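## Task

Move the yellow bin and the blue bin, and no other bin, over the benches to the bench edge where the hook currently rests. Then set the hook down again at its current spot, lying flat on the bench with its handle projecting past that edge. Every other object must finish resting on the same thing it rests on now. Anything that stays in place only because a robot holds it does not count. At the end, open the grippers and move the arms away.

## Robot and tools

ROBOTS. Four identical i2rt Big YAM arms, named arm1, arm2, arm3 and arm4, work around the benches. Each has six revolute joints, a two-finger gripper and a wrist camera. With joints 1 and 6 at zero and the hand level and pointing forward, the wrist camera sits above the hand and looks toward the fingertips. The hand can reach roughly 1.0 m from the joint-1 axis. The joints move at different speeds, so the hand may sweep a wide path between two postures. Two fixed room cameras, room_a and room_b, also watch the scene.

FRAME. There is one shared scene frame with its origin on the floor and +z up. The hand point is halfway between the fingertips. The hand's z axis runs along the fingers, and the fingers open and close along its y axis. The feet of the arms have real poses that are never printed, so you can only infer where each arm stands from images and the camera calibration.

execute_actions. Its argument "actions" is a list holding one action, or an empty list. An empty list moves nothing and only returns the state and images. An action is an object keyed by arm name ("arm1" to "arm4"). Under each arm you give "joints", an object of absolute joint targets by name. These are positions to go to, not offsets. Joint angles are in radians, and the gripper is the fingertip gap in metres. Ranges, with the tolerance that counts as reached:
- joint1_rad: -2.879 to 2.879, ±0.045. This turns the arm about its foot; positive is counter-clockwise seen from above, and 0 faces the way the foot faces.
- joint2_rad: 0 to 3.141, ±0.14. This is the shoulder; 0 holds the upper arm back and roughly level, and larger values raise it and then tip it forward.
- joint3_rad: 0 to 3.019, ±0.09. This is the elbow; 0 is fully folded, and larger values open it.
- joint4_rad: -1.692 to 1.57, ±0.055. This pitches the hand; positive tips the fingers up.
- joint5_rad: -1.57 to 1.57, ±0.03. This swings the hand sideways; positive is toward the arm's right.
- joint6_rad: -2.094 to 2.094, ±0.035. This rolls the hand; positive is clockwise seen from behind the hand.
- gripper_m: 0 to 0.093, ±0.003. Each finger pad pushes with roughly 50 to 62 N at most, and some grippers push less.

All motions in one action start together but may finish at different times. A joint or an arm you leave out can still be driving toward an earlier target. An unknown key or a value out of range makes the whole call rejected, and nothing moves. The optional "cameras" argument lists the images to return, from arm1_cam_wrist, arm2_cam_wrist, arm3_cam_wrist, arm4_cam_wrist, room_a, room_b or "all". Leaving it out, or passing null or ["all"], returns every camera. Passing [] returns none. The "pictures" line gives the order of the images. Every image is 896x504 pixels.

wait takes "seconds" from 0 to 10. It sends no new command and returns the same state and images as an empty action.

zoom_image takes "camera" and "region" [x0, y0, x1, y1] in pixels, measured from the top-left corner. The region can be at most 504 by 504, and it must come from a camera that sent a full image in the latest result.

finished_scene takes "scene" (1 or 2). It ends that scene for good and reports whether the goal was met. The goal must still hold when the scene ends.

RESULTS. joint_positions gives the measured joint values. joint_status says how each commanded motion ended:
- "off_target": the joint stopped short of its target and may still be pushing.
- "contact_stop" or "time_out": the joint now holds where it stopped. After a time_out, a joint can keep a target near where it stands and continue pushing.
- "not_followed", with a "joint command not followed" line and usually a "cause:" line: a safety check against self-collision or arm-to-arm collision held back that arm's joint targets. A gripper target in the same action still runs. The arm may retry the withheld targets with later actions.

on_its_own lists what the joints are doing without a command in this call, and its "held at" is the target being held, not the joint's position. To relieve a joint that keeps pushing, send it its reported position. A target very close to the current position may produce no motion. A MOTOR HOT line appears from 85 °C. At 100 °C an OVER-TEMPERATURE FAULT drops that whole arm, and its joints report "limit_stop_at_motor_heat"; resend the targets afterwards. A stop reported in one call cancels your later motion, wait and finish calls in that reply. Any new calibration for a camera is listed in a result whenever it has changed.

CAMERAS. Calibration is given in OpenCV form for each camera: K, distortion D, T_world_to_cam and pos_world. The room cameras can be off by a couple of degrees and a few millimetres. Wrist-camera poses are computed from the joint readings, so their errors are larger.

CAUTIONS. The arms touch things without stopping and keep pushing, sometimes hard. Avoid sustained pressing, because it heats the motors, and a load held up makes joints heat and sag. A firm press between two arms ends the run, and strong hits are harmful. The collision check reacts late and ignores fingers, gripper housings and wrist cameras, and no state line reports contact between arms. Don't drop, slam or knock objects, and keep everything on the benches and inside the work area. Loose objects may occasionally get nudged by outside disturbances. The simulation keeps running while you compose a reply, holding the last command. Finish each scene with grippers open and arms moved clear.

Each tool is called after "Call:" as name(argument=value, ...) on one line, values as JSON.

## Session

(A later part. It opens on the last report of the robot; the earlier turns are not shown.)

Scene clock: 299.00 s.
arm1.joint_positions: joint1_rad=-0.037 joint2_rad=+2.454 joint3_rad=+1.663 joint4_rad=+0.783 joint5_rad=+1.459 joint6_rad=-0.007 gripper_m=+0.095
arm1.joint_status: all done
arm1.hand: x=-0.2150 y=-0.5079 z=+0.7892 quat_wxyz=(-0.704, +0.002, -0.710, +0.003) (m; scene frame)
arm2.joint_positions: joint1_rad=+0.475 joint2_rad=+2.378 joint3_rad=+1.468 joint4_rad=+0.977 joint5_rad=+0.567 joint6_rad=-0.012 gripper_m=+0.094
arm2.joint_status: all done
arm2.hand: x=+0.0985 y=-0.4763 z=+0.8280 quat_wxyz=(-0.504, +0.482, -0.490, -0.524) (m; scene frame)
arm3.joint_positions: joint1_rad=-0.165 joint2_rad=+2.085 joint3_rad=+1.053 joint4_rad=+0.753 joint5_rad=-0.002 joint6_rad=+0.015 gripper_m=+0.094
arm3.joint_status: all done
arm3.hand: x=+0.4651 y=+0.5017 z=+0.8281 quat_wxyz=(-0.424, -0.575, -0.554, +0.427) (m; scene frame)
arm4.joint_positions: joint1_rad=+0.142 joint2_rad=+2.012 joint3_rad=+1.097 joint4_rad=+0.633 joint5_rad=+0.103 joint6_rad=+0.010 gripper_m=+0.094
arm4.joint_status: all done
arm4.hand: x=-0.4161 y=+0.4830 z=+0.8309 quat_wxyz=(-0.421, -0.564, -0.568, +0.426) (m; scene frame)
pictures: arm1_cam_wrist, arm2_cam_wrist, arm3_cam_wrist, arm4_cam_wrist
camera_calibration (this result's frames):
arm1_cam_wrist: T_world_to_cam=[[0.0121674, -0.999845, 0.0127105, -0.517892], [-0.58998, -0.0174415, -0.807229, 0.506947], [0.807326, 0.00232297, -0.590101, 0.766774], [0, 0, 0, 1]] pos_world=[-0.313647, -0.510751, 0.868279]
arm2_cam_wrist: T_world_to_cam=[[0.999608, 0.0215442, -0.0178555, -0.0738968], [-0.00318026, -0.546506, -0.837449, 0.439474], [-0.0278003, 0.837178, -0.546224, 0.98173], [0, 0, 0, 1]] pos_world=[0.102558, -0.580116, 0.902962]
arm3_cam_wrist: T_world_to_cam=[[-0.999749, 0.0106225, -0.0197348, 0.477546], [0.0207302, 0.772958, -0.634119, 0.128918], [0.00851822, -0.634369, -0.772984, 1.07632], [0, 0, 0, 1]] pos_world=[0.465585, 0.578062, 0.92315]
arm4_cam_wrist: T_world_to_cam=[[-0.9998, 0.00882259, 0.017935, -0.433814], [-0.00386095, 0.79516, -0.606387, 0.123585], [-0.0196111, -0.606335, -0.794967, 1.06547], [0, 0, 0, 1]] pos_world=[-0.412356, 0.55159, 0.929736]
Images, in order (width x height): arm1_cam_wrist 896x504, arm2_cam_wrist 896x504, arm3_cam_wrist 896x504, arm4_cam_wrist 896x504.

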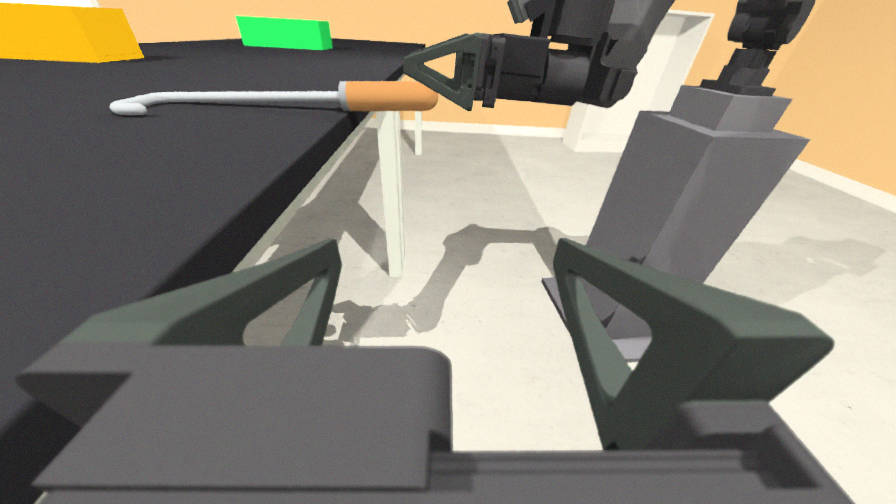

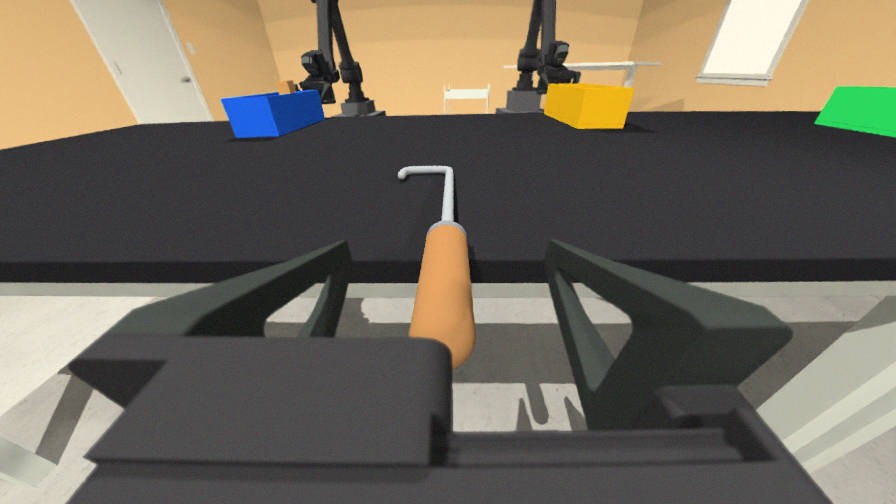

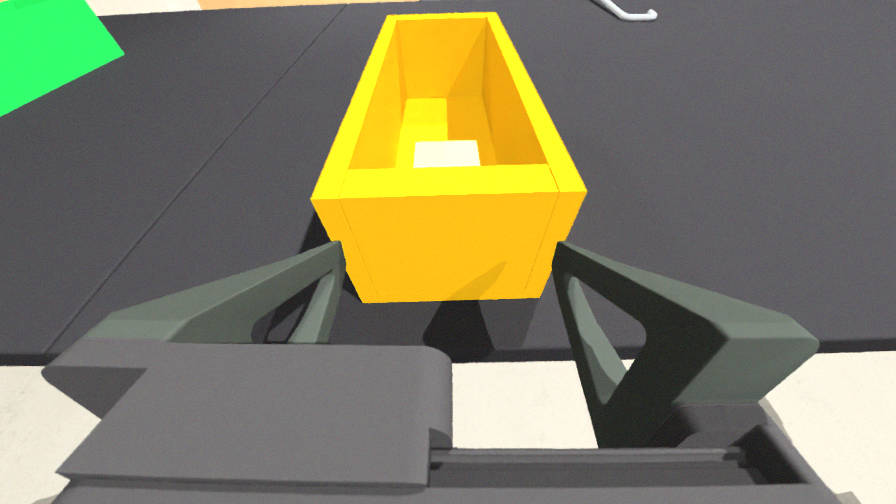

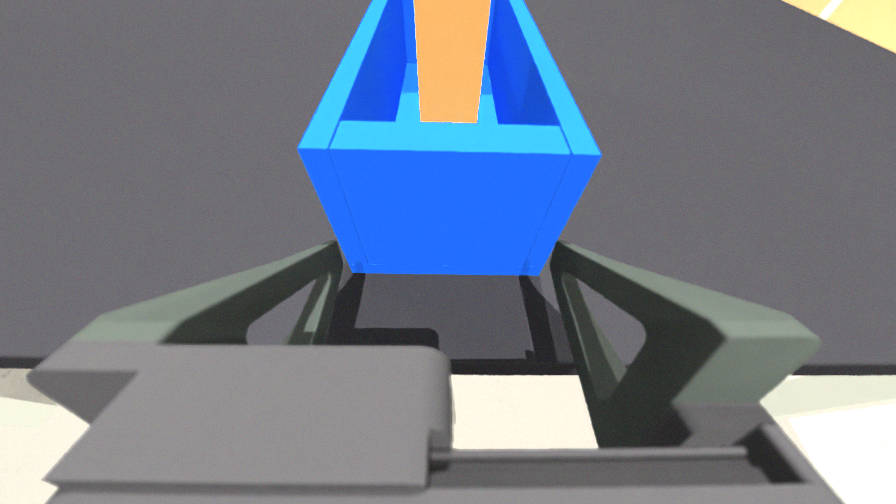

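Call:
execute_actions(actions=[{"arm2":{"joints":{"joint1_rad":0.45,"joint2_rad":2.45,"joint3_rad":1.59,"joint4_rad":0.878,"joint5_rad":0.537}},"arm3":{"joints":{"joint2_rad":2.135,"joint3_rad":1.228,"joint4_rad":0.622,"gripper_m":0.06}},"arm4":{"joints":{"joint2_rad":2.07,"joint3_rad":1.257,"joint4_rad":0.54,"gripper_m":0.06}}}], cameras=["arm1_cam_wrist","arm2_cam_wrist","arm3_cam_wrist","arm4_cam_wrist"])

Scene clock: 318.10 s.
arm1.joint_positions: joint1_rad=-0.037 joint2_rad=+2.454 joint3_rad=+1.663 joint4_rad=+0.783 joint5_rad=+1.459 joint6_rad=-0.007 gripper_m=+0.095
arm1.joint_status: not commanded
arm1.hand: x=-0.2150 y=-0.5079 z=+0.7892 quat_wxyz=(-0.704, +0.002, -0.710, +0.003) (m; scene frame)
arm2.joint_positions: joint1_rad=+0.452 joint2_rad=+2.417 joint3_rad=+1.547 joint4_rad=+0.896 joint5_rad=+0.541 joint6_rad=-0.012 gripper_m=+0.094
arm2.joint_status: all done
arm2.hand: x=+0.0998 y=-0.4512 z=+0.8160 quat_wxyz=(-0.501, +0.497, -0.492, -0.510) (m; scene frame)
arm3.joint_positions: joint1_rad=-0.165 joint2_rad=+2.127 joint3_rad=+1.188 joint4_rad=+0.640 joint5_rad=-0.002 joint6_rad=+0.014 gripper_m=+0.060
arm3.joint_status: all done
arm3.hand: x=+0.4642 y=+0.4612 z=+0.8330 quat_wxyz=(-0.419, -0.579, -0.558, +0.422) (m; scene frame)
arm4.joint_positions: joint1_rad=+0.142 joint2_rad=+2.060 joint3_rad=+1.213 joint4_rad=+0.550 joint5_rad=+0.104 joint6_rad=+0.009 gripper_m=+0.060
arm4.joint_status: all done
arm4.hand: x=-0.4129 y=+0.4496 z=+0.8325 quat_wxyz=(-0.416, -0.567, -0.572, +0.423) (m; scene frame)
pictures: arm1_cam_wrist, arm2_cam_wrist, arm3_cam_wrist, arm4_cam_wrist
camera_calibration (this result's frames):
arm1_cam_wrist: T_world_to_cam=[[0.0121674, -0.999845, 0.0127105, -0.517892], [-0.58998, -0.0174415, -0.807229, 0.506947], [0.807326, 0.00232297, -0.590101, 0.766774], [0, 0, 0, 1]] pos_world=[-0.313647, -0.510751, 0.868279]
arm2_cam_wrist: T_world_to_cam=[[0.999681, 0.0248277, 0.00472297, -0.0929063], [0.0181438, -0.574951, -0.817987, 0.412284], [-0.0175932, 0.817811, -0.575218, 0.968099], [0, 0, 0, 1]] pos_world=[0.102428, -0.552372, 0.894549]
arm3_cam_wrist: T_world_to_cam=[[-0.999758, 0.010416, -0.0193643, 0.476958], [0.0201755, 0.784692, -0.619558, 0.146067], [0.00874168, -0.619799, -0.784712, 1.05733], [0, 0, 0, 1]] pos_world=[0.464653, 0.535743, 0.929429]
arm4_cam_wrist: T_world_to_cam=[[-0.999743, 0.00923574, 0.0206878, -0.43279], [-0.00486707, 0.804264, -0.594252, 0.136542], [-0.0221268, -0.594201, -0.804012, 1.04753], [0, 0, 0, 1]] pos_world=[-0.408836, 0.516626, 0.932324]
Images, in order (width x height): arm1_cam_wrist 896x504, arm2_cam_wrist 896x504, arm3_cam_wrist 896x504, arm4_cam_wrist 896x504.

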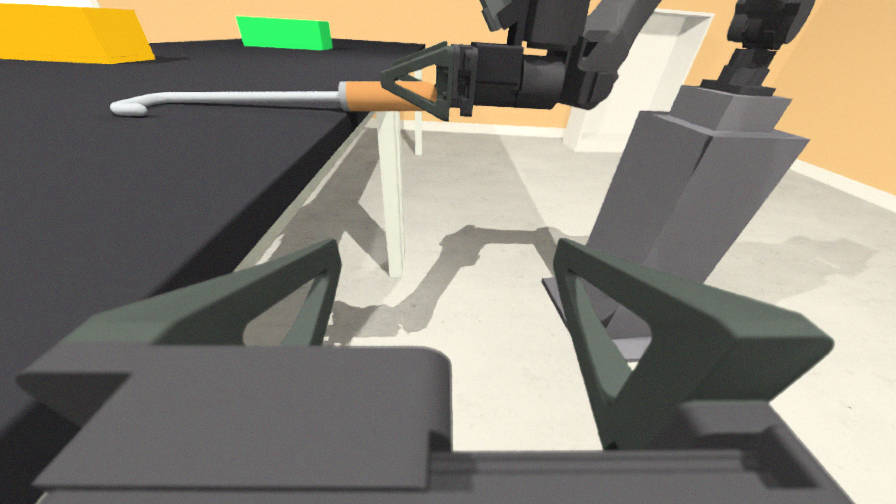

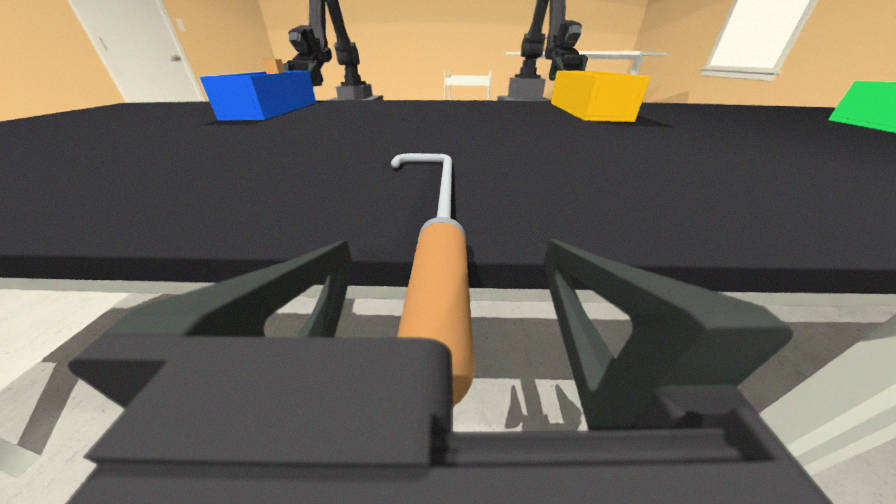

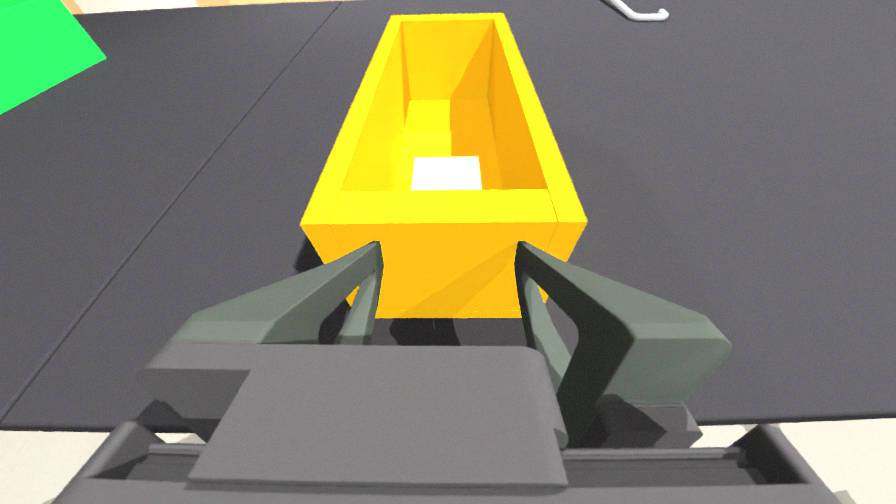

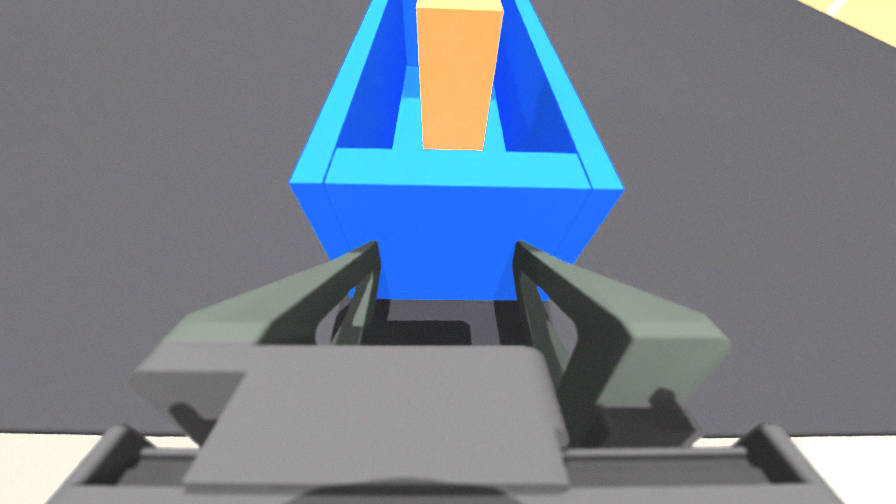

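Call:
execute_actions(actions=[], cameras=["arm1_cam_wrist"])

Scene clock: 321.67 s.
arm1.joint_positions: joint1_rad=-0.037 joint2_rad=+2.454 joint3_rad=+1.663 joint4_rad=+0.783 joint5_rad=+1.459 joint6_rad=-0.007 gripper_m=+0.095
arm1.joint_status: not commanded
arm1.hand: x=-0.2150 y=-0.5079 z=+0.7892 quat_wxyz=(-0.704, +0.002, -0.710, +0.003) (m; scene frame)
arm2.joint_positions: joint1_rad=+0.452 joint2_rad=+2.417 joint3_rad=+1.547 joint4_rad=+0.896 joint5_rad=+0.541 joint6_rad=-0.012 gripper_m=+0.094
arm2.joint_status: all done
arm2.hand: x=+0.0998 y=-0.4512 z=+0.8160 quat_wxyz=(-0.501, +0.497, -0.492, -0.510) (m; scene frame)
arm3.joint_positions: joint1_rad=-0.165 joint2_rad=+2.127 joint3_rad=+1.188 joint4_rad=+0.640 joint5_rad=-0.002 joint6_rad=+0.014 gripper_m=+0.060
arm3.joint_status: all done
arm3.hand: x=+0.4642 y=+0.4612 z=+0.8330 quat_wxyz=(-0.419, -0.579, -0.558, +0.422) (m; scene frame)
arm4.joint_positions: joint1_rad=+0.142 joint2_rad=+2.060 joint3_rad=+1.213 joint4_rad=+0.550 joint5_rad=+0.104 joint6_rad=+0.009 gripper_m=+0.060
arm4.joint_status: all done
arm4.hand: x=-0.4129 y=+0.4496 z=+0.8325 quat_wxyz=(-0.416, -0.567, -0.572, +0.423) (m; scene frame)
pictures: arm1_cam_wrist
camera_calibration (this result's frames):
arm1_cam_wrist: T_world_to_cam=[[0.0121674, -0.999845, 0.0127105, -0.517892], [-0.58998, -0.0174415, -0.807229, 0.506947], [0.807326, 0.00232297, -0.590101, 0.766774], [0, 0, 0, 1]] pos_world=[-0.313647, -0.510751, 0.868279]
Images, in order (width x height): arm1_cam_wrist 896x504.

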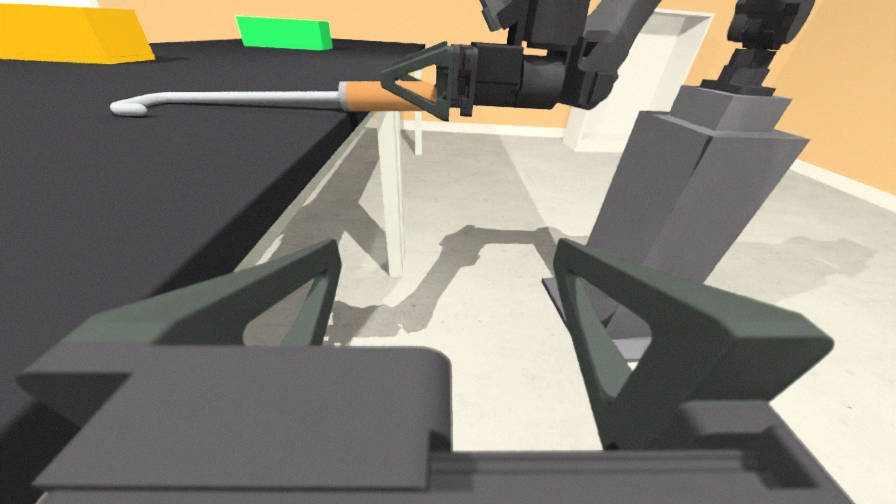

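Call:
execute_actions(actions=[{"arm2":{"joints":{"joint2_rad":2.483}},"arm3":{"joints":{"joint2_rad":2.235,"joint3_rad":1.36,"joint4_rad":0.59}},"arm4":{"joints":{"joint1_rad":0.122,"joint2_rad":2.158,"joint3_rad":1.375,"joint4_rad":0.507}}}], cameras=["arm1_cam_wrist","arm3_cam_wrist","arm4_cam_wrist"])

Scene clock: 332.07 s.
arm1.joint_positions: joint1_rad=-0.037 joint2_rad=+2.454 joint3_rad=+1.663 joint4_rad=+0.783 joint5_rad=+1.459 joint6_rad=-0.007 gripper_m=+0.095
arm1.joint_status: not commanded
arm1.hand: x=-0.2150 y=-0.5079 z=+0.7892 quat_wxyz=(-0.704, +0.002, -0.710, +0.003) (m; scene frame)
arm2.joint_positions: joint1_rad=+0.452 joint2_rad=+2.451 joint3_rad=+1.552 joint4_rad=+0.896 joint5_rad=+0.541 joint6_rad=-0.012 gripper_m=+0.094
arm2.joint_status: all done
arm2.hand: x=+0.1007 y=-0.4529 z=+0.7913 quat_wxyz=(-0.498, +0.507, -0.494, -0.500) (m; scene frame)
arm3.joint_positions: joint1_rad=-0.165 joint2_rad=+2.227 joint3_rad=+1.314 joint4_rad=+0.605 joint5_rad=-0.002 joint6_rad=+0.014 gripper_m=+0.060
arm3.joint_status: all done
arm3.hand: x=+0.4634 y=+0.4265 z=+0.8094 quat_wxyz=(-0.416, -0.581, -0.560, +0.419) (m; scene frame)
arm4.joint_positions: joint1_rad=+0.135 joint2_rad=+2.146 joint3_rad=+1.331 joint4_rad=+0.516 joint5_rad=+0.104 joint6_rad=+0.009 gripper_m=+0.060
arm4.joint_status: all done
arm4.hand: x=-0.4153 y=+0.4156 z=+0.8186 quat_wxyz=(-0.414, -0.570, -0.570, +0.424) (m; scene frame)
pictures: arm1_cam_wrist, arm3_cam_wrist, arm4_cam_wrist
camera_calibration (this result's frames):
arm1_cam_wrist: T_world_to_cam=[[0.0121674, -0.999845, 0.0127105, -0.517892], [-0.58998, -0.0174415, -0.807229, 0.506947], [0.807326, 0.00232297, -0.590101, 0.766774], [0, 0, 0, 1]] pos_world=[-0.313647, -0.510751, 0.868279]
arm3_cam_wrist: T_world_to_cam=[[-0.999754, 0.010599, -0.0194879, 0.476038], [0.020315, 0.790329, -0.612345, 0.150421], [0.0089116, -0.612591, -0.79035, 1.01879], [0, 0, 0, 1]] pos_world=[0.463786, 0.500176, 0.906591]
arm4_cam_wrist: T_world_to_cam=[[-0.999639, 0.0168003, 0.0209463, -0.437852], [0.00111816, 0.805452, -0.59266, 0.156344], [-0.0268281, -0.592423, -0.80518, 1.01439], [0, 0, 0, 1]] pos_world=[-0.410655, 0.482379, 0.9186]
Images, in order (width x height): arm1_cam_wrist 896x504, arm3_cam_wrist 896x504, arm4_cam_wrist 896x504.

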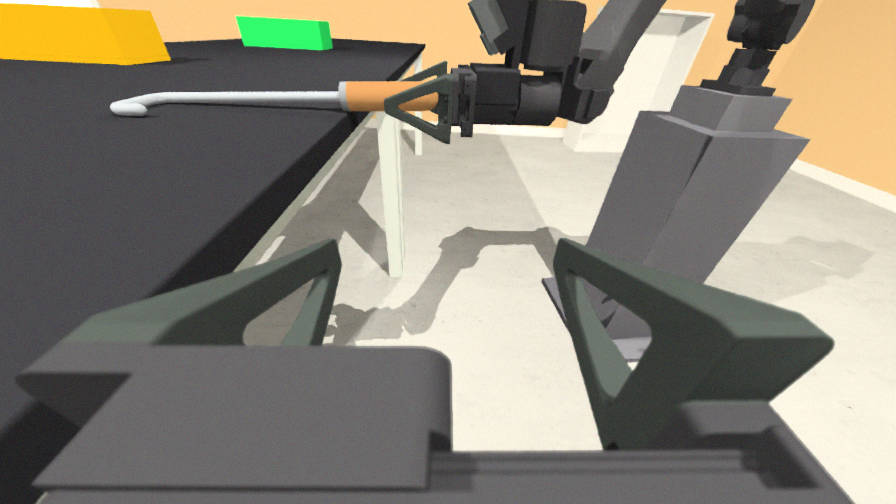

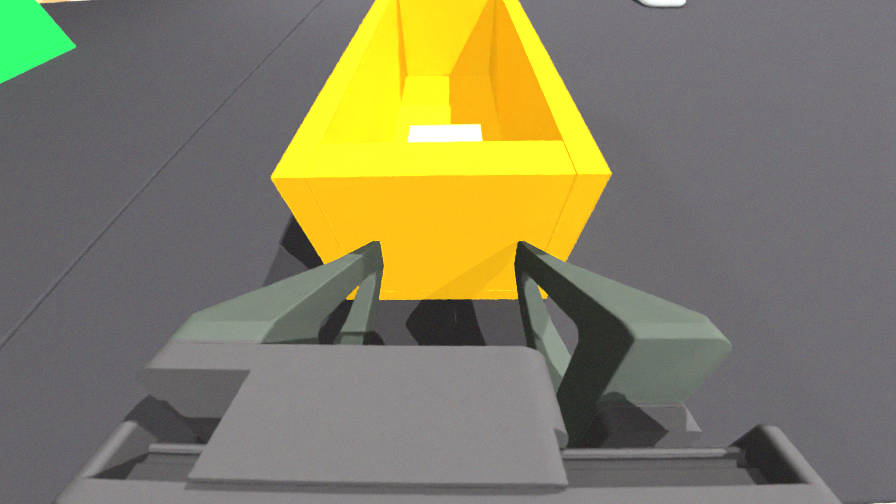

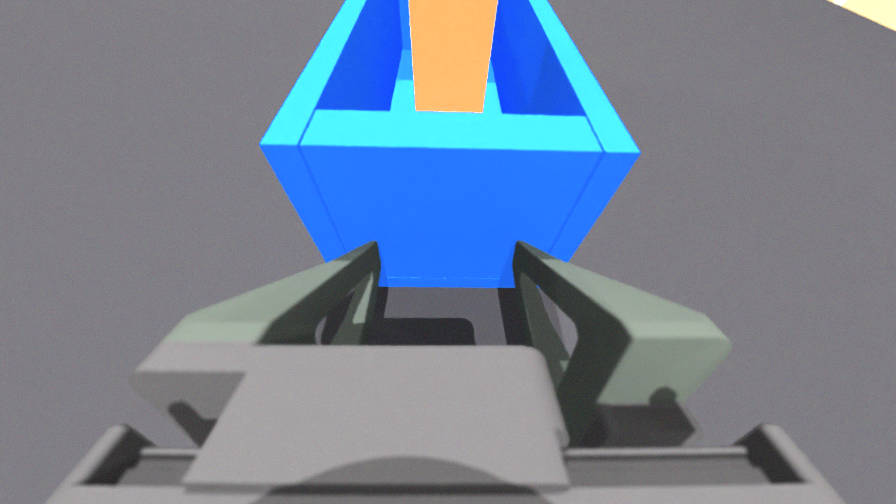

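Call:
execute_actions(actions=[{"arm2":{"joints":{"gripper_m":0.015}},"arm3":{"joints":{"joint2_rad":2.314,"joint3_rad":1.545,"joint4_rad":0.49}},"arm4":{"joints":{"joint1_rad":0.114,"joint2_rad":2.214,"joint3_rad":1.52,"joint4_rad":0.417}}}], cameras=["arm1_cam_wrist","arm2_cam_wrist","arm3_cam_wrist","arm4_cam_wrist"])

Scene clock: 341.50 s.
arm1.joint_positions: joint1_rad=-0.037 joint2_rad=+2.454 joint3_rad=+1.663 joint4_rad=+0.783 joint5_rad=+1.459 joint6_rad=-0.007 gripper_m=+0.095
arm1.joint_status: not commanded
arm1.hand: x=-0.2150 y=-0.5079 z=+0.7892 quat_wxyz=(-0.704, +0.002, -0.710, +0.003) (m; scene frame)
arm2.joint_positions: joint1_rad=+0.452 joint2_rad=+2.451 joint3_rad=+1.552 joint4_rad=+0.896 joint5_rad=+0.539 joint6_rad=-0.012 gripper_m=+0.030
arm2.joint_status: gripper_m off_target (ended at +0.030, target +0.015)
arm2.hand: x=+0.1005 y=-0.4529 z=+0.7913 quat_wxyz=(-0.498, +0.508, -0.494, -0.501) (m; scene frame)
arm3.joint_positions: joint1_rad=-0.165 joint2_rad=+2.310 joint3_rad=+1.496 joint4_rad=+0.505 joint5_rad=-0.002 joint6_rad=+0.014 gripper_m=+0.060
arm3.joint_status: all done
arm3.hand: x=+0.4622 y=+0.3776 z=+0.8090 quat_wxyz=(-0.416, -0.581, -0.561, +0.419) (m; scene frame)
arm4.joint_positions: joint1_rad=+0.127 joint2_rad=+2.205 joint3_rad=+1.471 joint4_rad=+0.427 joint5_rad=+0.104 joint6_rad=+0.009 gripper_m=+0.060
arm4.joint_status: all done
arm4.hand: x=-0.4180 y=+0.3781 z=+0.8222 quat_wxyz=(-0.409, -0.573, -0.570, +0.423) (m; scene frame)
pictures: arm1_cam_wrist, arm2_cam_wrist, arm3_cam_wrist, arm4_cam_wrist
camera_calibration (this result's frames):
arm1_cam_wrist: T_world_to_cam=[[0.0121674, -0.999845, 0.0127105, -0.517892], [-0.58998, -0.0174415, -0.807229, 0.506947], [0.807326, 0.00232297, -0.590101, 0.766774], [0, 0, 0, 1]] pos_world=[-0.313647, -0.510751, 0.868279]
arm2_cam_wrist: T_world_to_cam=[[0.999462, 0.0267199, 0.0190201, -0.103856], [0.0311889, -0.594867, -0.803219, 0.369115], [-0.0101474, 0.80338, -0.59538, 0.963898], [0, 0, 0, 1]] pos_world=[0.102069, -0.552027, 0.872342]
arm3_cam_wrist: T_world_to_cam=[[-0.999753, 0.0106296, -0.0195083, 0.475377], [0.0203381, 0.791263, -0.611138, 0.18748], [0.00894004, -0.611384, -0.791283, 0.988731], [0, 0, 0, 1]] pos_world=[0.462607, 0.451096, 0.906217]
arm4_cam_wrist: T_world_to_cam=[[-0.999467, 0.0241407, 0.0219661, -0.443598], [0.00671045, 0.810617, -0.585539, 0.18321], [-0.0319414, -0.585079, -0.810347, 0.994362], [0, 0, 0, 1]] pos_world=[-0.412829, 0.443977, 0.922799]
Images, in order (width x height): arm1_cam_wrist 896x504, arm2_cam_wrist 896x504, arm3_cam_wrist 896x504, arm4_cam_wrist 896x504.

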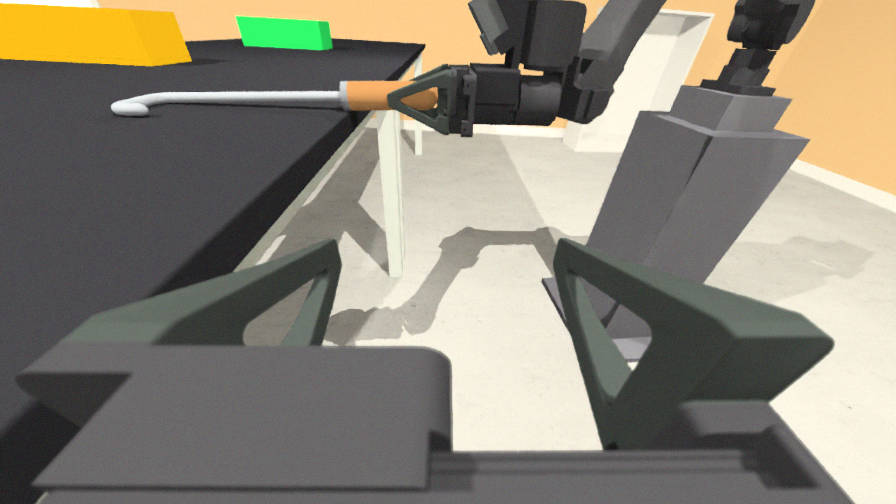

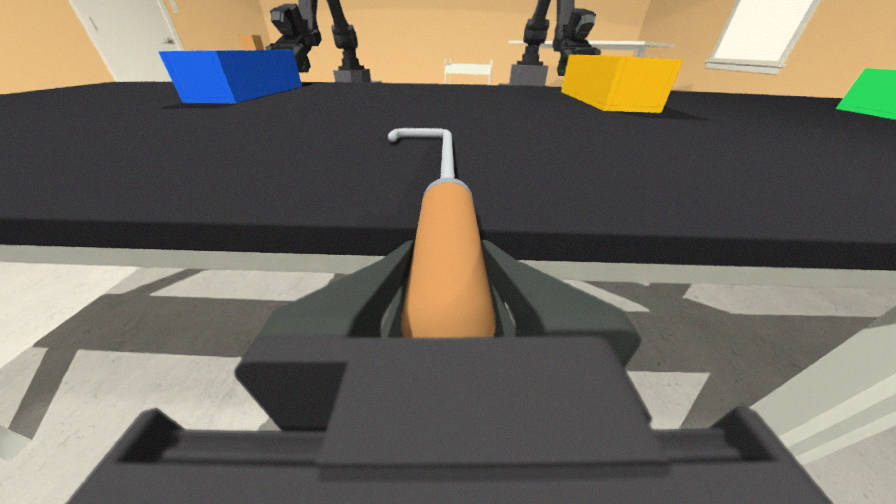

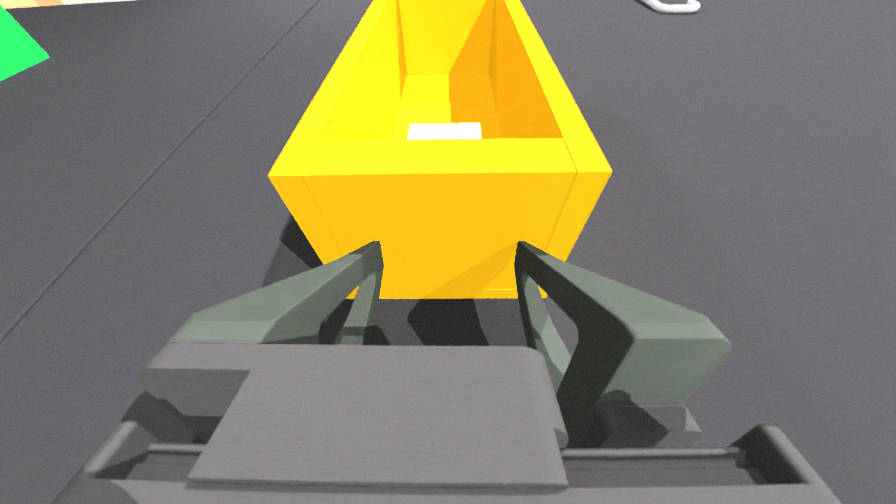

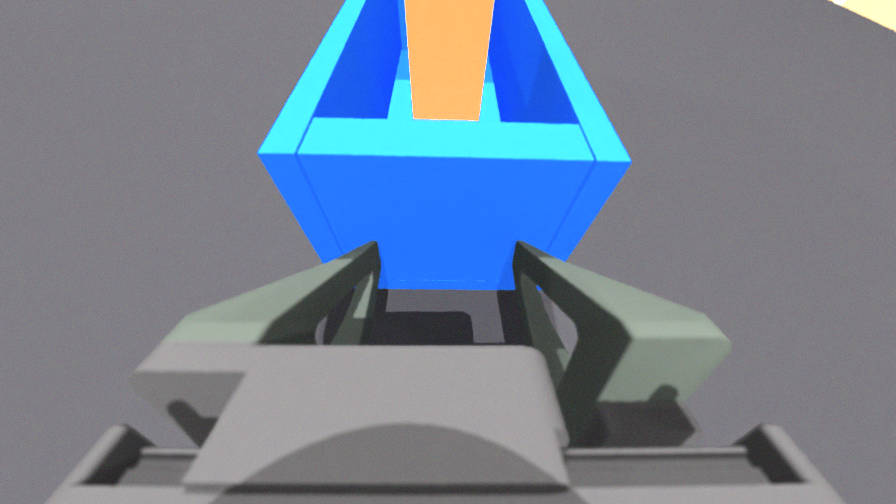

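Call:
execute_actions(actions=[{"arm2":{"joints":{"joint2_rad":2.26}},"arm3":{"joints":{"joint2_rad":2.395,"joint3_rad":1.722,"joint4_rad":0.398}},"arm4":{"joints":{"joint2_rad":2.298,"joint3_rad":1.70,"joint4_rad":0.333,"joint5_rad":0.08}}}], cameras=["arm1_cam_wrist","arm4_cam_wrist"])

Scene clock: 357.67 s.
arm1.joint_positions: joint1_rad=-0.037 joint2_rad=+2.454 joint3_rad=+1.663 joint4_rad=+0.783 joint5_rad=+1.459 joint6_rad=-0.007 gripper_m=+0.095
arm1.joint_status: not commanded
arm1.hand: x=-0.2150 y=-0.5079 z=+0.7892 quat_wxyz=(-0.704, +0.002, -0.710, +0.003) (m; scene frame)
arm2.joint_positions: joint1_rad=+0.452 joint2_rad=+2.287 joint3_rad=+1.552 joint4_rad=+0.870 joint5_rad=+0.539 joint6_rad=-0.012 gripper_m=+0.030
arm2.joint_status: all done
arm2.hand: x=+0.0964 y=-0.4458 z=+0.9168 quat_wxyz=(-0.508, +0.459, -0.482, -0.547) (m; scene frame)
arm3.joint_positions: joint1_rad=-0.165 joint2_rad=+2.387 joint3_rad=+1.667 joint4_rad=+0.413 joint5_rad=-0.002 joint6_rad=+0.014 gripper_m=+0.060
arm3.joint_status: all done
arm3.hand: x=+0.4612 y=+0.3354 z=+0.8112 quat_wxyz=(-0.416, -0.581, -0.560, +0.419) (m; scene frame)
arm4.joint_positions: joint1_rad=+0.127 joint2_rad=+2.290 joint3_rad=+1.646 joint4_rad=+0.341 joint5_rad=+0.084 joint6_rad=+0.009 gripper_m=+0.060
arm4.joint_status: all done
arm4.hand: x=-0.4111 y=+0.3343 z=+0.8257 quat_wxyz=(-0.417, -0.568, -0.573, +0.419) (m; scene frame)
pictures: arm1_cam_wrist, arm4_cam_wrist
camera_calibration (this result's frames):
arm1_cam_wrist: T_world_to_cam=[[0.0121674, -0.999845, 0.0127105, -0.517892], [-0.58998, -0.0174415, -0.807229, 0.506947], [0.807326, 0.00232297, -0.590101, 0.766774], [0, 0, 0, 1]] pos_world=[-0.313647, -0.510751, 0.868279]
arm4_cam_wrist: T_world_to_cam=[[-0.999869, 0.00543822, 0.0152287, -0.42406], [-0.0045924, 0.807479, -0.589878, 0.220632], [-0.0155047, -0.589871, -0.807349, 0.977684], [0, 0, 0, 1]] pos_world=[-0.407833, 0.400858, 0.925936]
Images, in order (width x height): arm1_cam_wrist 896x504, arm4_cam_wrist 896x504.

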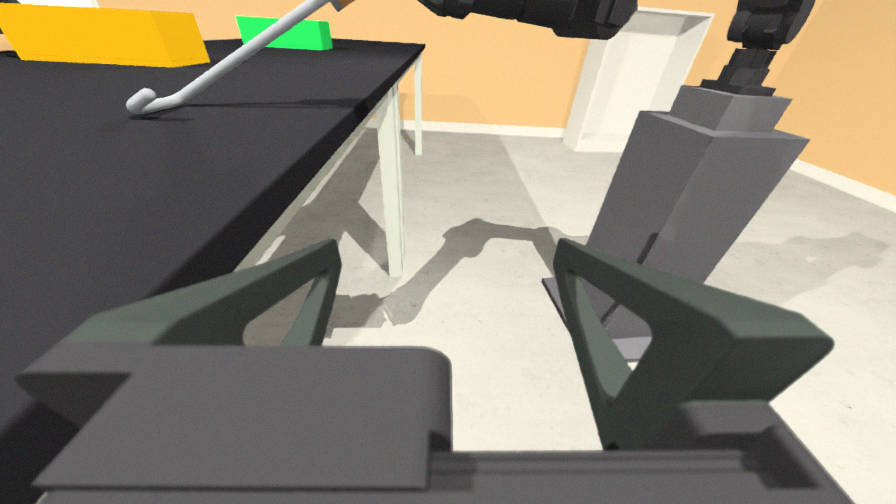

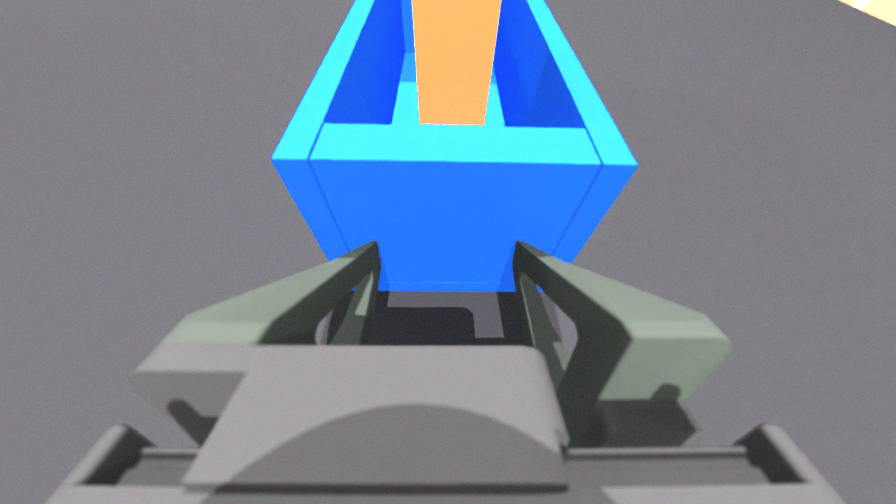

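Call:
execute_actions(actions=[{"arm2":{"joints":{"joint2_rad":2.415}},"arm3":{"joints":{"joint2_rad":2.48,"joint3_rad":1.908,"joint4_rad":0.305}},"arm4":{"joints":{"joint1_rad":0.103,"joint2_rad":2.372,"joint3_rad":1.857,"joint4_rad":0.258}}}], cameras=["arm1_cam_wrist","arm2_cam_wrist"])

Scene clock: 386.23 s.
arm1.joint_positions: joint1_rad=-0.037 joint2_rad=+2.454 joint3_rad=+1.663 joint4_rad=+0.783 joint5_rad=+1.459 joint6_rad=-0.007 gripper_m=+0.095
arm1.joint_status: not commanded
arm1.hand: x=-0.2150 y=-0.5079 z=+0.7892 quat_wxyz=(-0.704, +0.002, -0.710, +0.003) (m; scene frame)
arm2.joint_positions: joint1_rad=+0.452 joint2_rad=+2.412 joint3_rad=+1.557 joint4_rad=+0.870 joint5_rad=+0.538 joint6_rad=-0.010 gripper_m=+0.030
arm2.joint_status: all done
arm2.hand: x=+0.0976 y=-0.4484 z=+0.8189 quat_wxyz=(-0.498, +0.501, -0.492, -0.508) (m; scene frame)
arm3.joint_positions: joint1_rad=-0.165 joint2_rad=+2.472 joint3_rad=+1.849 joint4_rad=+0.320 joint5_rad=-0.002 joint6_rad=+0.014 gripper_m=+0.060
arm3.joint_status: all done
arm3.hand: x=+0.4602 y=+0.2954 z=+0.8132 quat_wxyz=(-0.418, -0.580, -0.559, +0.421) (m; scene frame)
arm4.joint_positions: joint1_rad=+0.116 joint2_rad=+2.359 joint3_rad=+1.799 joint4_rad=+0.267 joint5_rad=+0.083 joint6_rad=+0.009 gripper_m=+0.060
arm4.joint_status: all done
arm4.hand: x=-0.4178 y=+0.2992 z=+0.8326 quat_wxyz=(-0.417, -0.569, -0.568, +0.423) (m; scene frame)
pictures: arm1_cam_wrist, arm2_cam_wrist
camera_calibration (this result's frames):
arm1_cam_wrist: T_world_to_cam=[[0.0121674, -0.999845, 0.0127105, -0.517892], [-0.58998, -0.0174415, -0.807229, 0.506947], [0.807326, 0.00232297, -0.590101, 0.766774], [0, 0, 0, 1]] pos_world=[-0.313647, -0.510751, 0.868279]
arm2_cam_wrist: T_world_to_cam=[[0.999583, 0.0276178, 0.00845306, -0.0925569], [0.0229663, -0.582552, -0.812469, 0.407926], [-0.0175143, 0.812324, -0.582943, 0.971243], [0, 0, 0, 1]] pos_world=[0.10016, -0.54877, 0.898389]
Images, in order (width x height): arm1_cam_wrist 896x504, arm2_cam_wrist 896x504.

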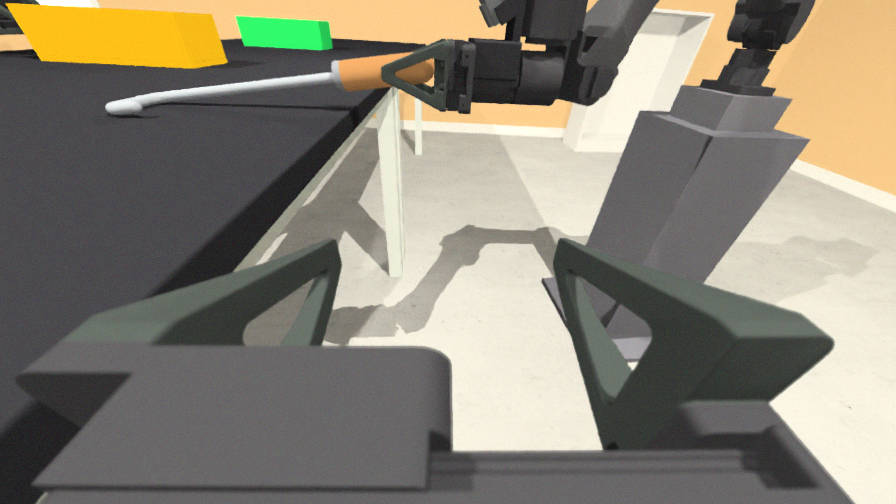

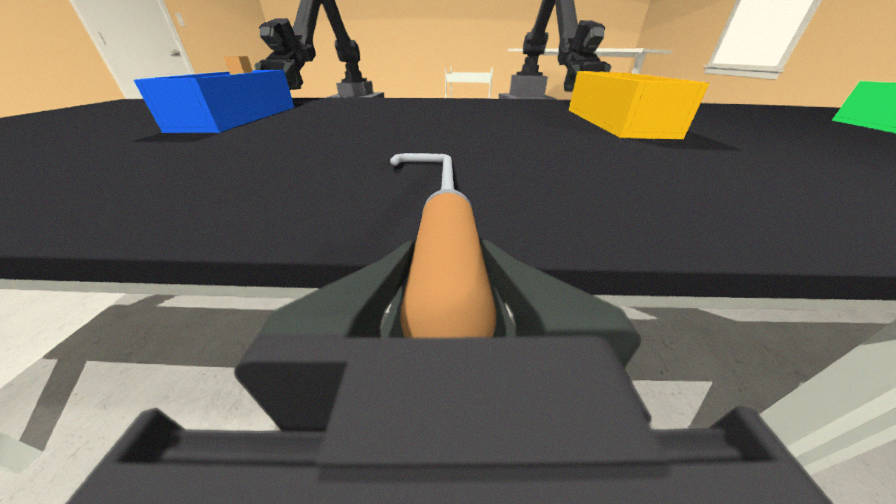

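Call:
execute_actions(actions=[{"arm2":{"joints":{"joint4_rad":0.945,"joint6_rad":-1.57}},"arm3":{"joints":{"joint2_rad":2.58,"joint3_rad":2.12,"joint4_rad":0.198}},"arm4":{"joints":{"joint2_rad":2.478,"joint3_rad":2.058,"joint4_rad":0.159}}}], cameras=["arm1_cam_wrist","arm2_cam_wrist","arm3_cam_wrist","arm4_cam_wrist"])

Scene clock: 398.53 s.
arm1.joint_positions: joint1_rad=-0.037 joint2_rad=+2.454 joint3_rad=+1.663 joint4_rad=+0.783 joint5_rad=+1.459 joint6_rad=-0.007 gripper_m=+0.095
arm1.joint_status: not commanded
arm1.hand: x=-0.2150 y=-0.5079 z=+0.7892 quat_wxyz=(-0.704, +0.002, -0.710, +0.003) (m; scene frame)
arm2.joint_positions: joint1_rad=+0.452 joint2_rad=+2.412 joint3_rad=+1.557 joint4_rad=+0.926 joint5_rad=+0.533 joint6_rad=-1.547 gripper_m=+0.030
arm2.joint_status: all done
arm2.hand: x=+0.0970 y=-0.4488 z=+0.8314 quat_wxyz=(-0.728, +0.685, -0.014, -0.031) (m; scene frame)
arm3.joint_positions: joint1_rad=-0.165 joint2_rad=+2.573 joint3_rad=+2.059 joint4_rad=+0.213 joint5_rad=-0.002 joint6_rad=+0.014 gripper_m=+0.060
arm3.joint_status: all done
arm3.hand: x=+0.4593 y=+0.2563 z=+0.8134 quat_wxyz=(-0.418, -0.579, -0.559, +0.421) (m; scene frame)
arm4.joint_positions: joint1_rad=+0.116 joint2_rad=+2.467 joint3_rad=+1.997 joint4_rad=+0.167 joint5_rad=+0.083 joint6_rad=+0.009 gripper_m=+0.060
arm4.joint_status: all done
arm4.hand: x=-0.4149 y=+0.2615 z=+0.8244 quat_wxyz=(-0.414, -0.571, -0.570, +0.420) (m; scene frame)
pictures: arm1_cam_wrist, arm2_cam_wrist, arm3_cam_wrist, arm4_cam_wrist
camera_calibration (this result's frames):
arm1_cam_wrist: T_world_to_cam=[[0.0121674, -0.999845, 0.0127105, -0.517892], [-0.58998, -0.0174415, -0.807229, 0.506947], [0.807326, 0.00232297, -0.590101, 0.766774], [0, 0, 0, 1]] pos_world=[-0.313647, -0.510751, 0.868279]
arm2_cam_wrist: T_world_to_cam=[[0.0548653, -0.0499371, 0.997244, -0.857358], [0.817143, -0.571719, -0.0735856, -0.268675], [0.573818, 0.818928, 0.00943826, 0.431976], [0, 0, 0, 1]] pos_world=[0.018709, -0.550178, 0.831148]
arm3_cam_wrist: T_world_to_cam=[[-0.999757, 0.0104769, -0.0194057, 0.473799], [0.0202222, 0.786578, -0.617159, 0.292332], [0.00879818, -0.617402, -0.786599, 0.915889], [0, 0, 0, 1]] pos_world=[0.459714, 0.330565, 0.910047]
arm4_cam_wrist: T_world_to_cam=[[-0.999772, 0.014897, 0.0153016, -0.429929], [0.00303077, 0.80824, -0.588845, 0.280741], [-0.0211394, -0.588664, -0.808101, 0.931556], [0, 0, 0, 1]] pos_world=[-0.410989, 0.327872, 0.924683]
Images, in order (width x height): arm1_cam_wrist 896x504, arm2_cam_wrist 896x504, arm3_cam_wrist 896x504, arm4_cam_wrist 896x504.

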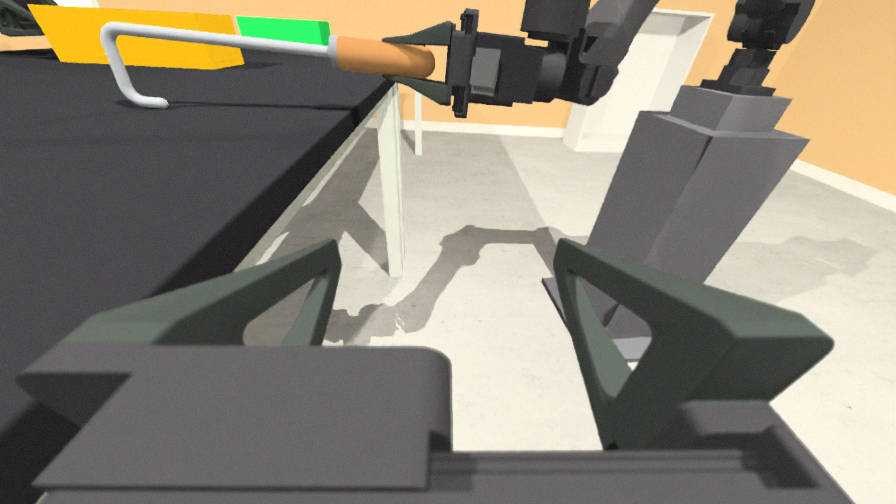

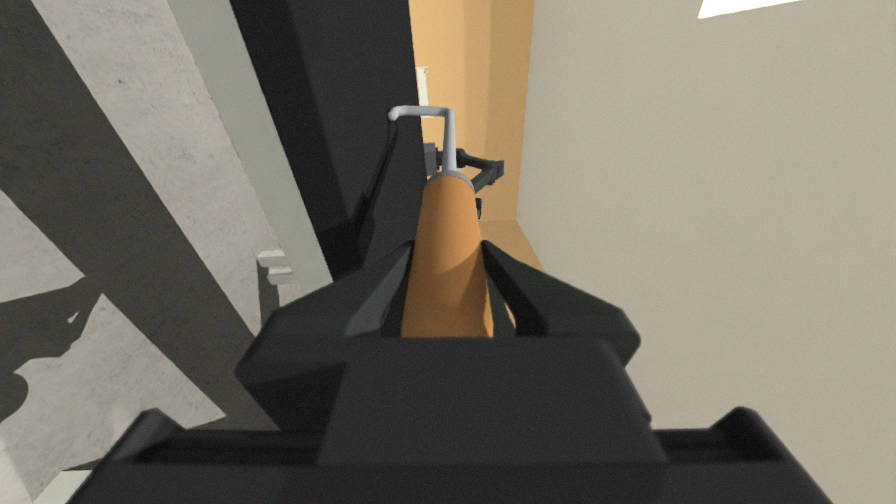

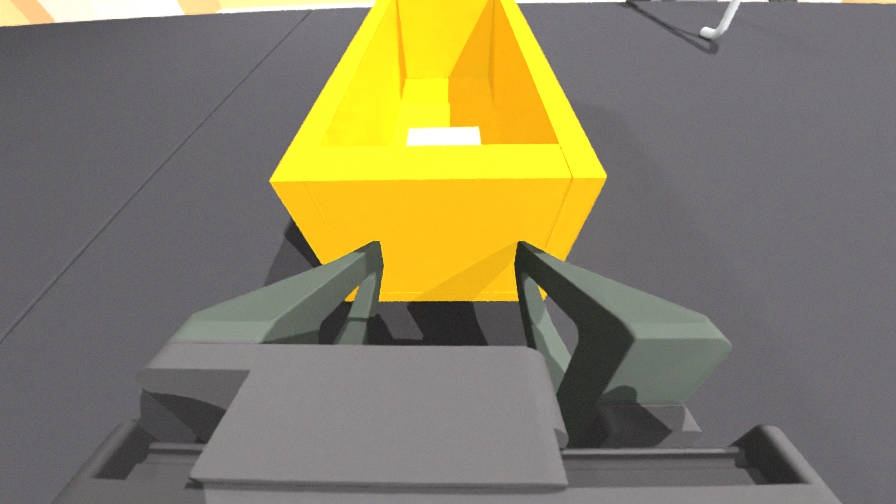

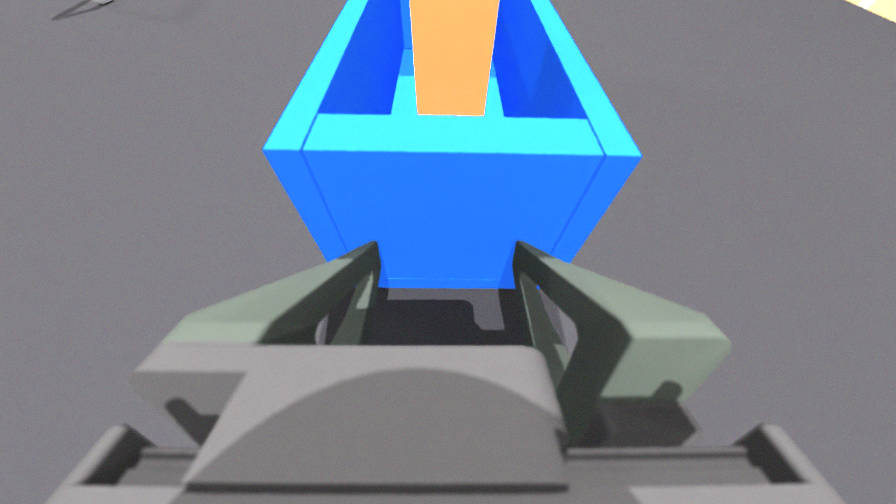

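Call:
execute_actions(actions=[{"arm2":{"joints":{"joint2_rad":2.22}},"arm3":{"joints":{"joint2_rad":2.688,"joint3_rad":2.345,"joint4_rad":0.083}},"arm4":{"joints":{"joint2_rad":2.573,"joint3_rad":2.272,"joint4_rad":0.05}}}], cameras=["arm2_cam_wrist","room_b"])

Scene clock: 407.53 s.
arm1.joint_positions: joint1_rad=-0.037 joint2_rad=+2.454 joint3_rad=+1.663 joint4_rad=+0.783 joint5_rad=+1.459 joint6_rad=-0.007 gripper_m=+0.095
arm1.joint_status: not commanded
arm1.hand: x=-0.2150 y=-0.5079 z=+0.7892 quat_wxyz=(-0.704, +0.002, -0.710, +0.003) (m; scene frame)
arm2.joint_positions: joint1_rad=+0.451 joint2_rad=+2.251 joint3_rad=+1.557 joint4_rad=+0.925 joint5_rad=+0.538 joint6_rad=-1.559 gripper_m=+0.030
arm2.joint_status: all done
arm2.hand: x=+0.0983 y=-0.4475 z=+0.9596 quat_wxyz=(-0.771, +0.633, -0.041, -0.054) (m; scene frame)
arm3.joint_positions: joint1_rad=-0.165 joint2_rad=+2.681 joint3_rad=+2.281 joint4_rad=+0.098 joint5_rad=-0.002 joint6_rad=+0.014 gripper_m=+0.060
arm3.joint_status: all done
arm3.hand: x=+0.4585 y=+0.2235 z=+0.8130 quat_wxyz=(-0.418, -0.580, -0.559, +0.421) (m; scene frame)
arm4.joint_positions: joint1_rad=+0.116 joint2_rad=+2.563 joint3_rad=+2.212 joint4_rad=+0.058 joint5_rad=+0.083 joint6_rad=+0.009 gripper_m=+0.060
arm4.joint_status: all done
arm4.hand: x=-0.4124 y=+0.2265 z=+0.8357 quat_wxyz=(-0.418, -0.569, -0.568, +0.423) (m; scene frame)
pictures: arm2_cam_wrist, room_b
camera_calibration (this result's frames):
arm2_cam_wrist: T_world_to_cam=[[0.125923, -0.183911, 0.974844, -1.03058], [0.802314, -0.559075, -0.20911, -0.122349], [0.583469, 0.808463, 0.0771537, 0.358388], [0, 0, 0, 1]] pos_world=[0.018828, -0.54768, 0.951419]
Images, in order (width x height): arm2_cam_wrist 896x504, room_b 896x504.

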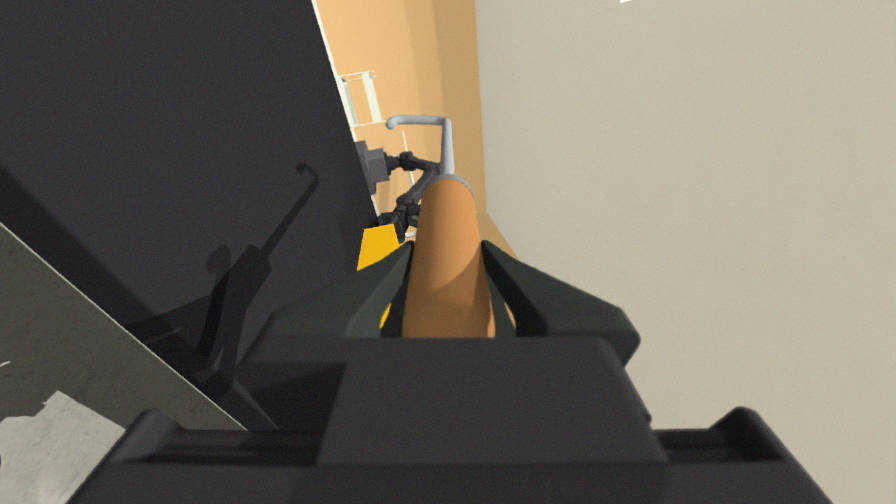

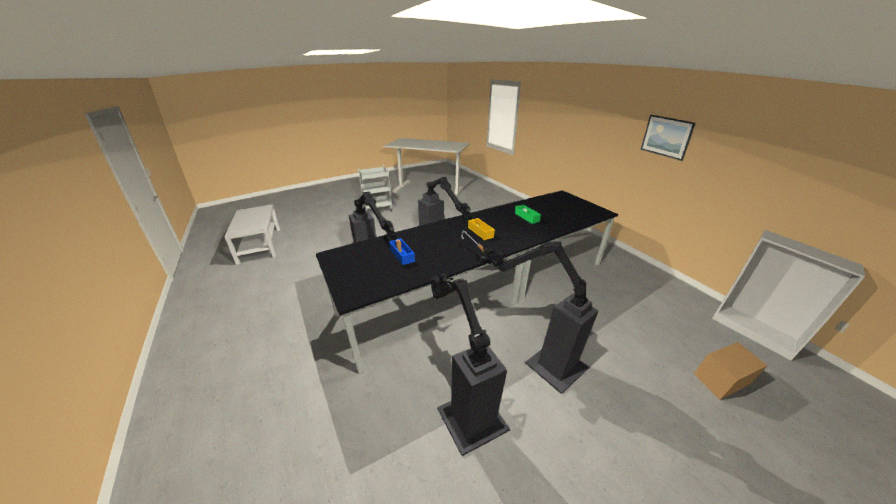

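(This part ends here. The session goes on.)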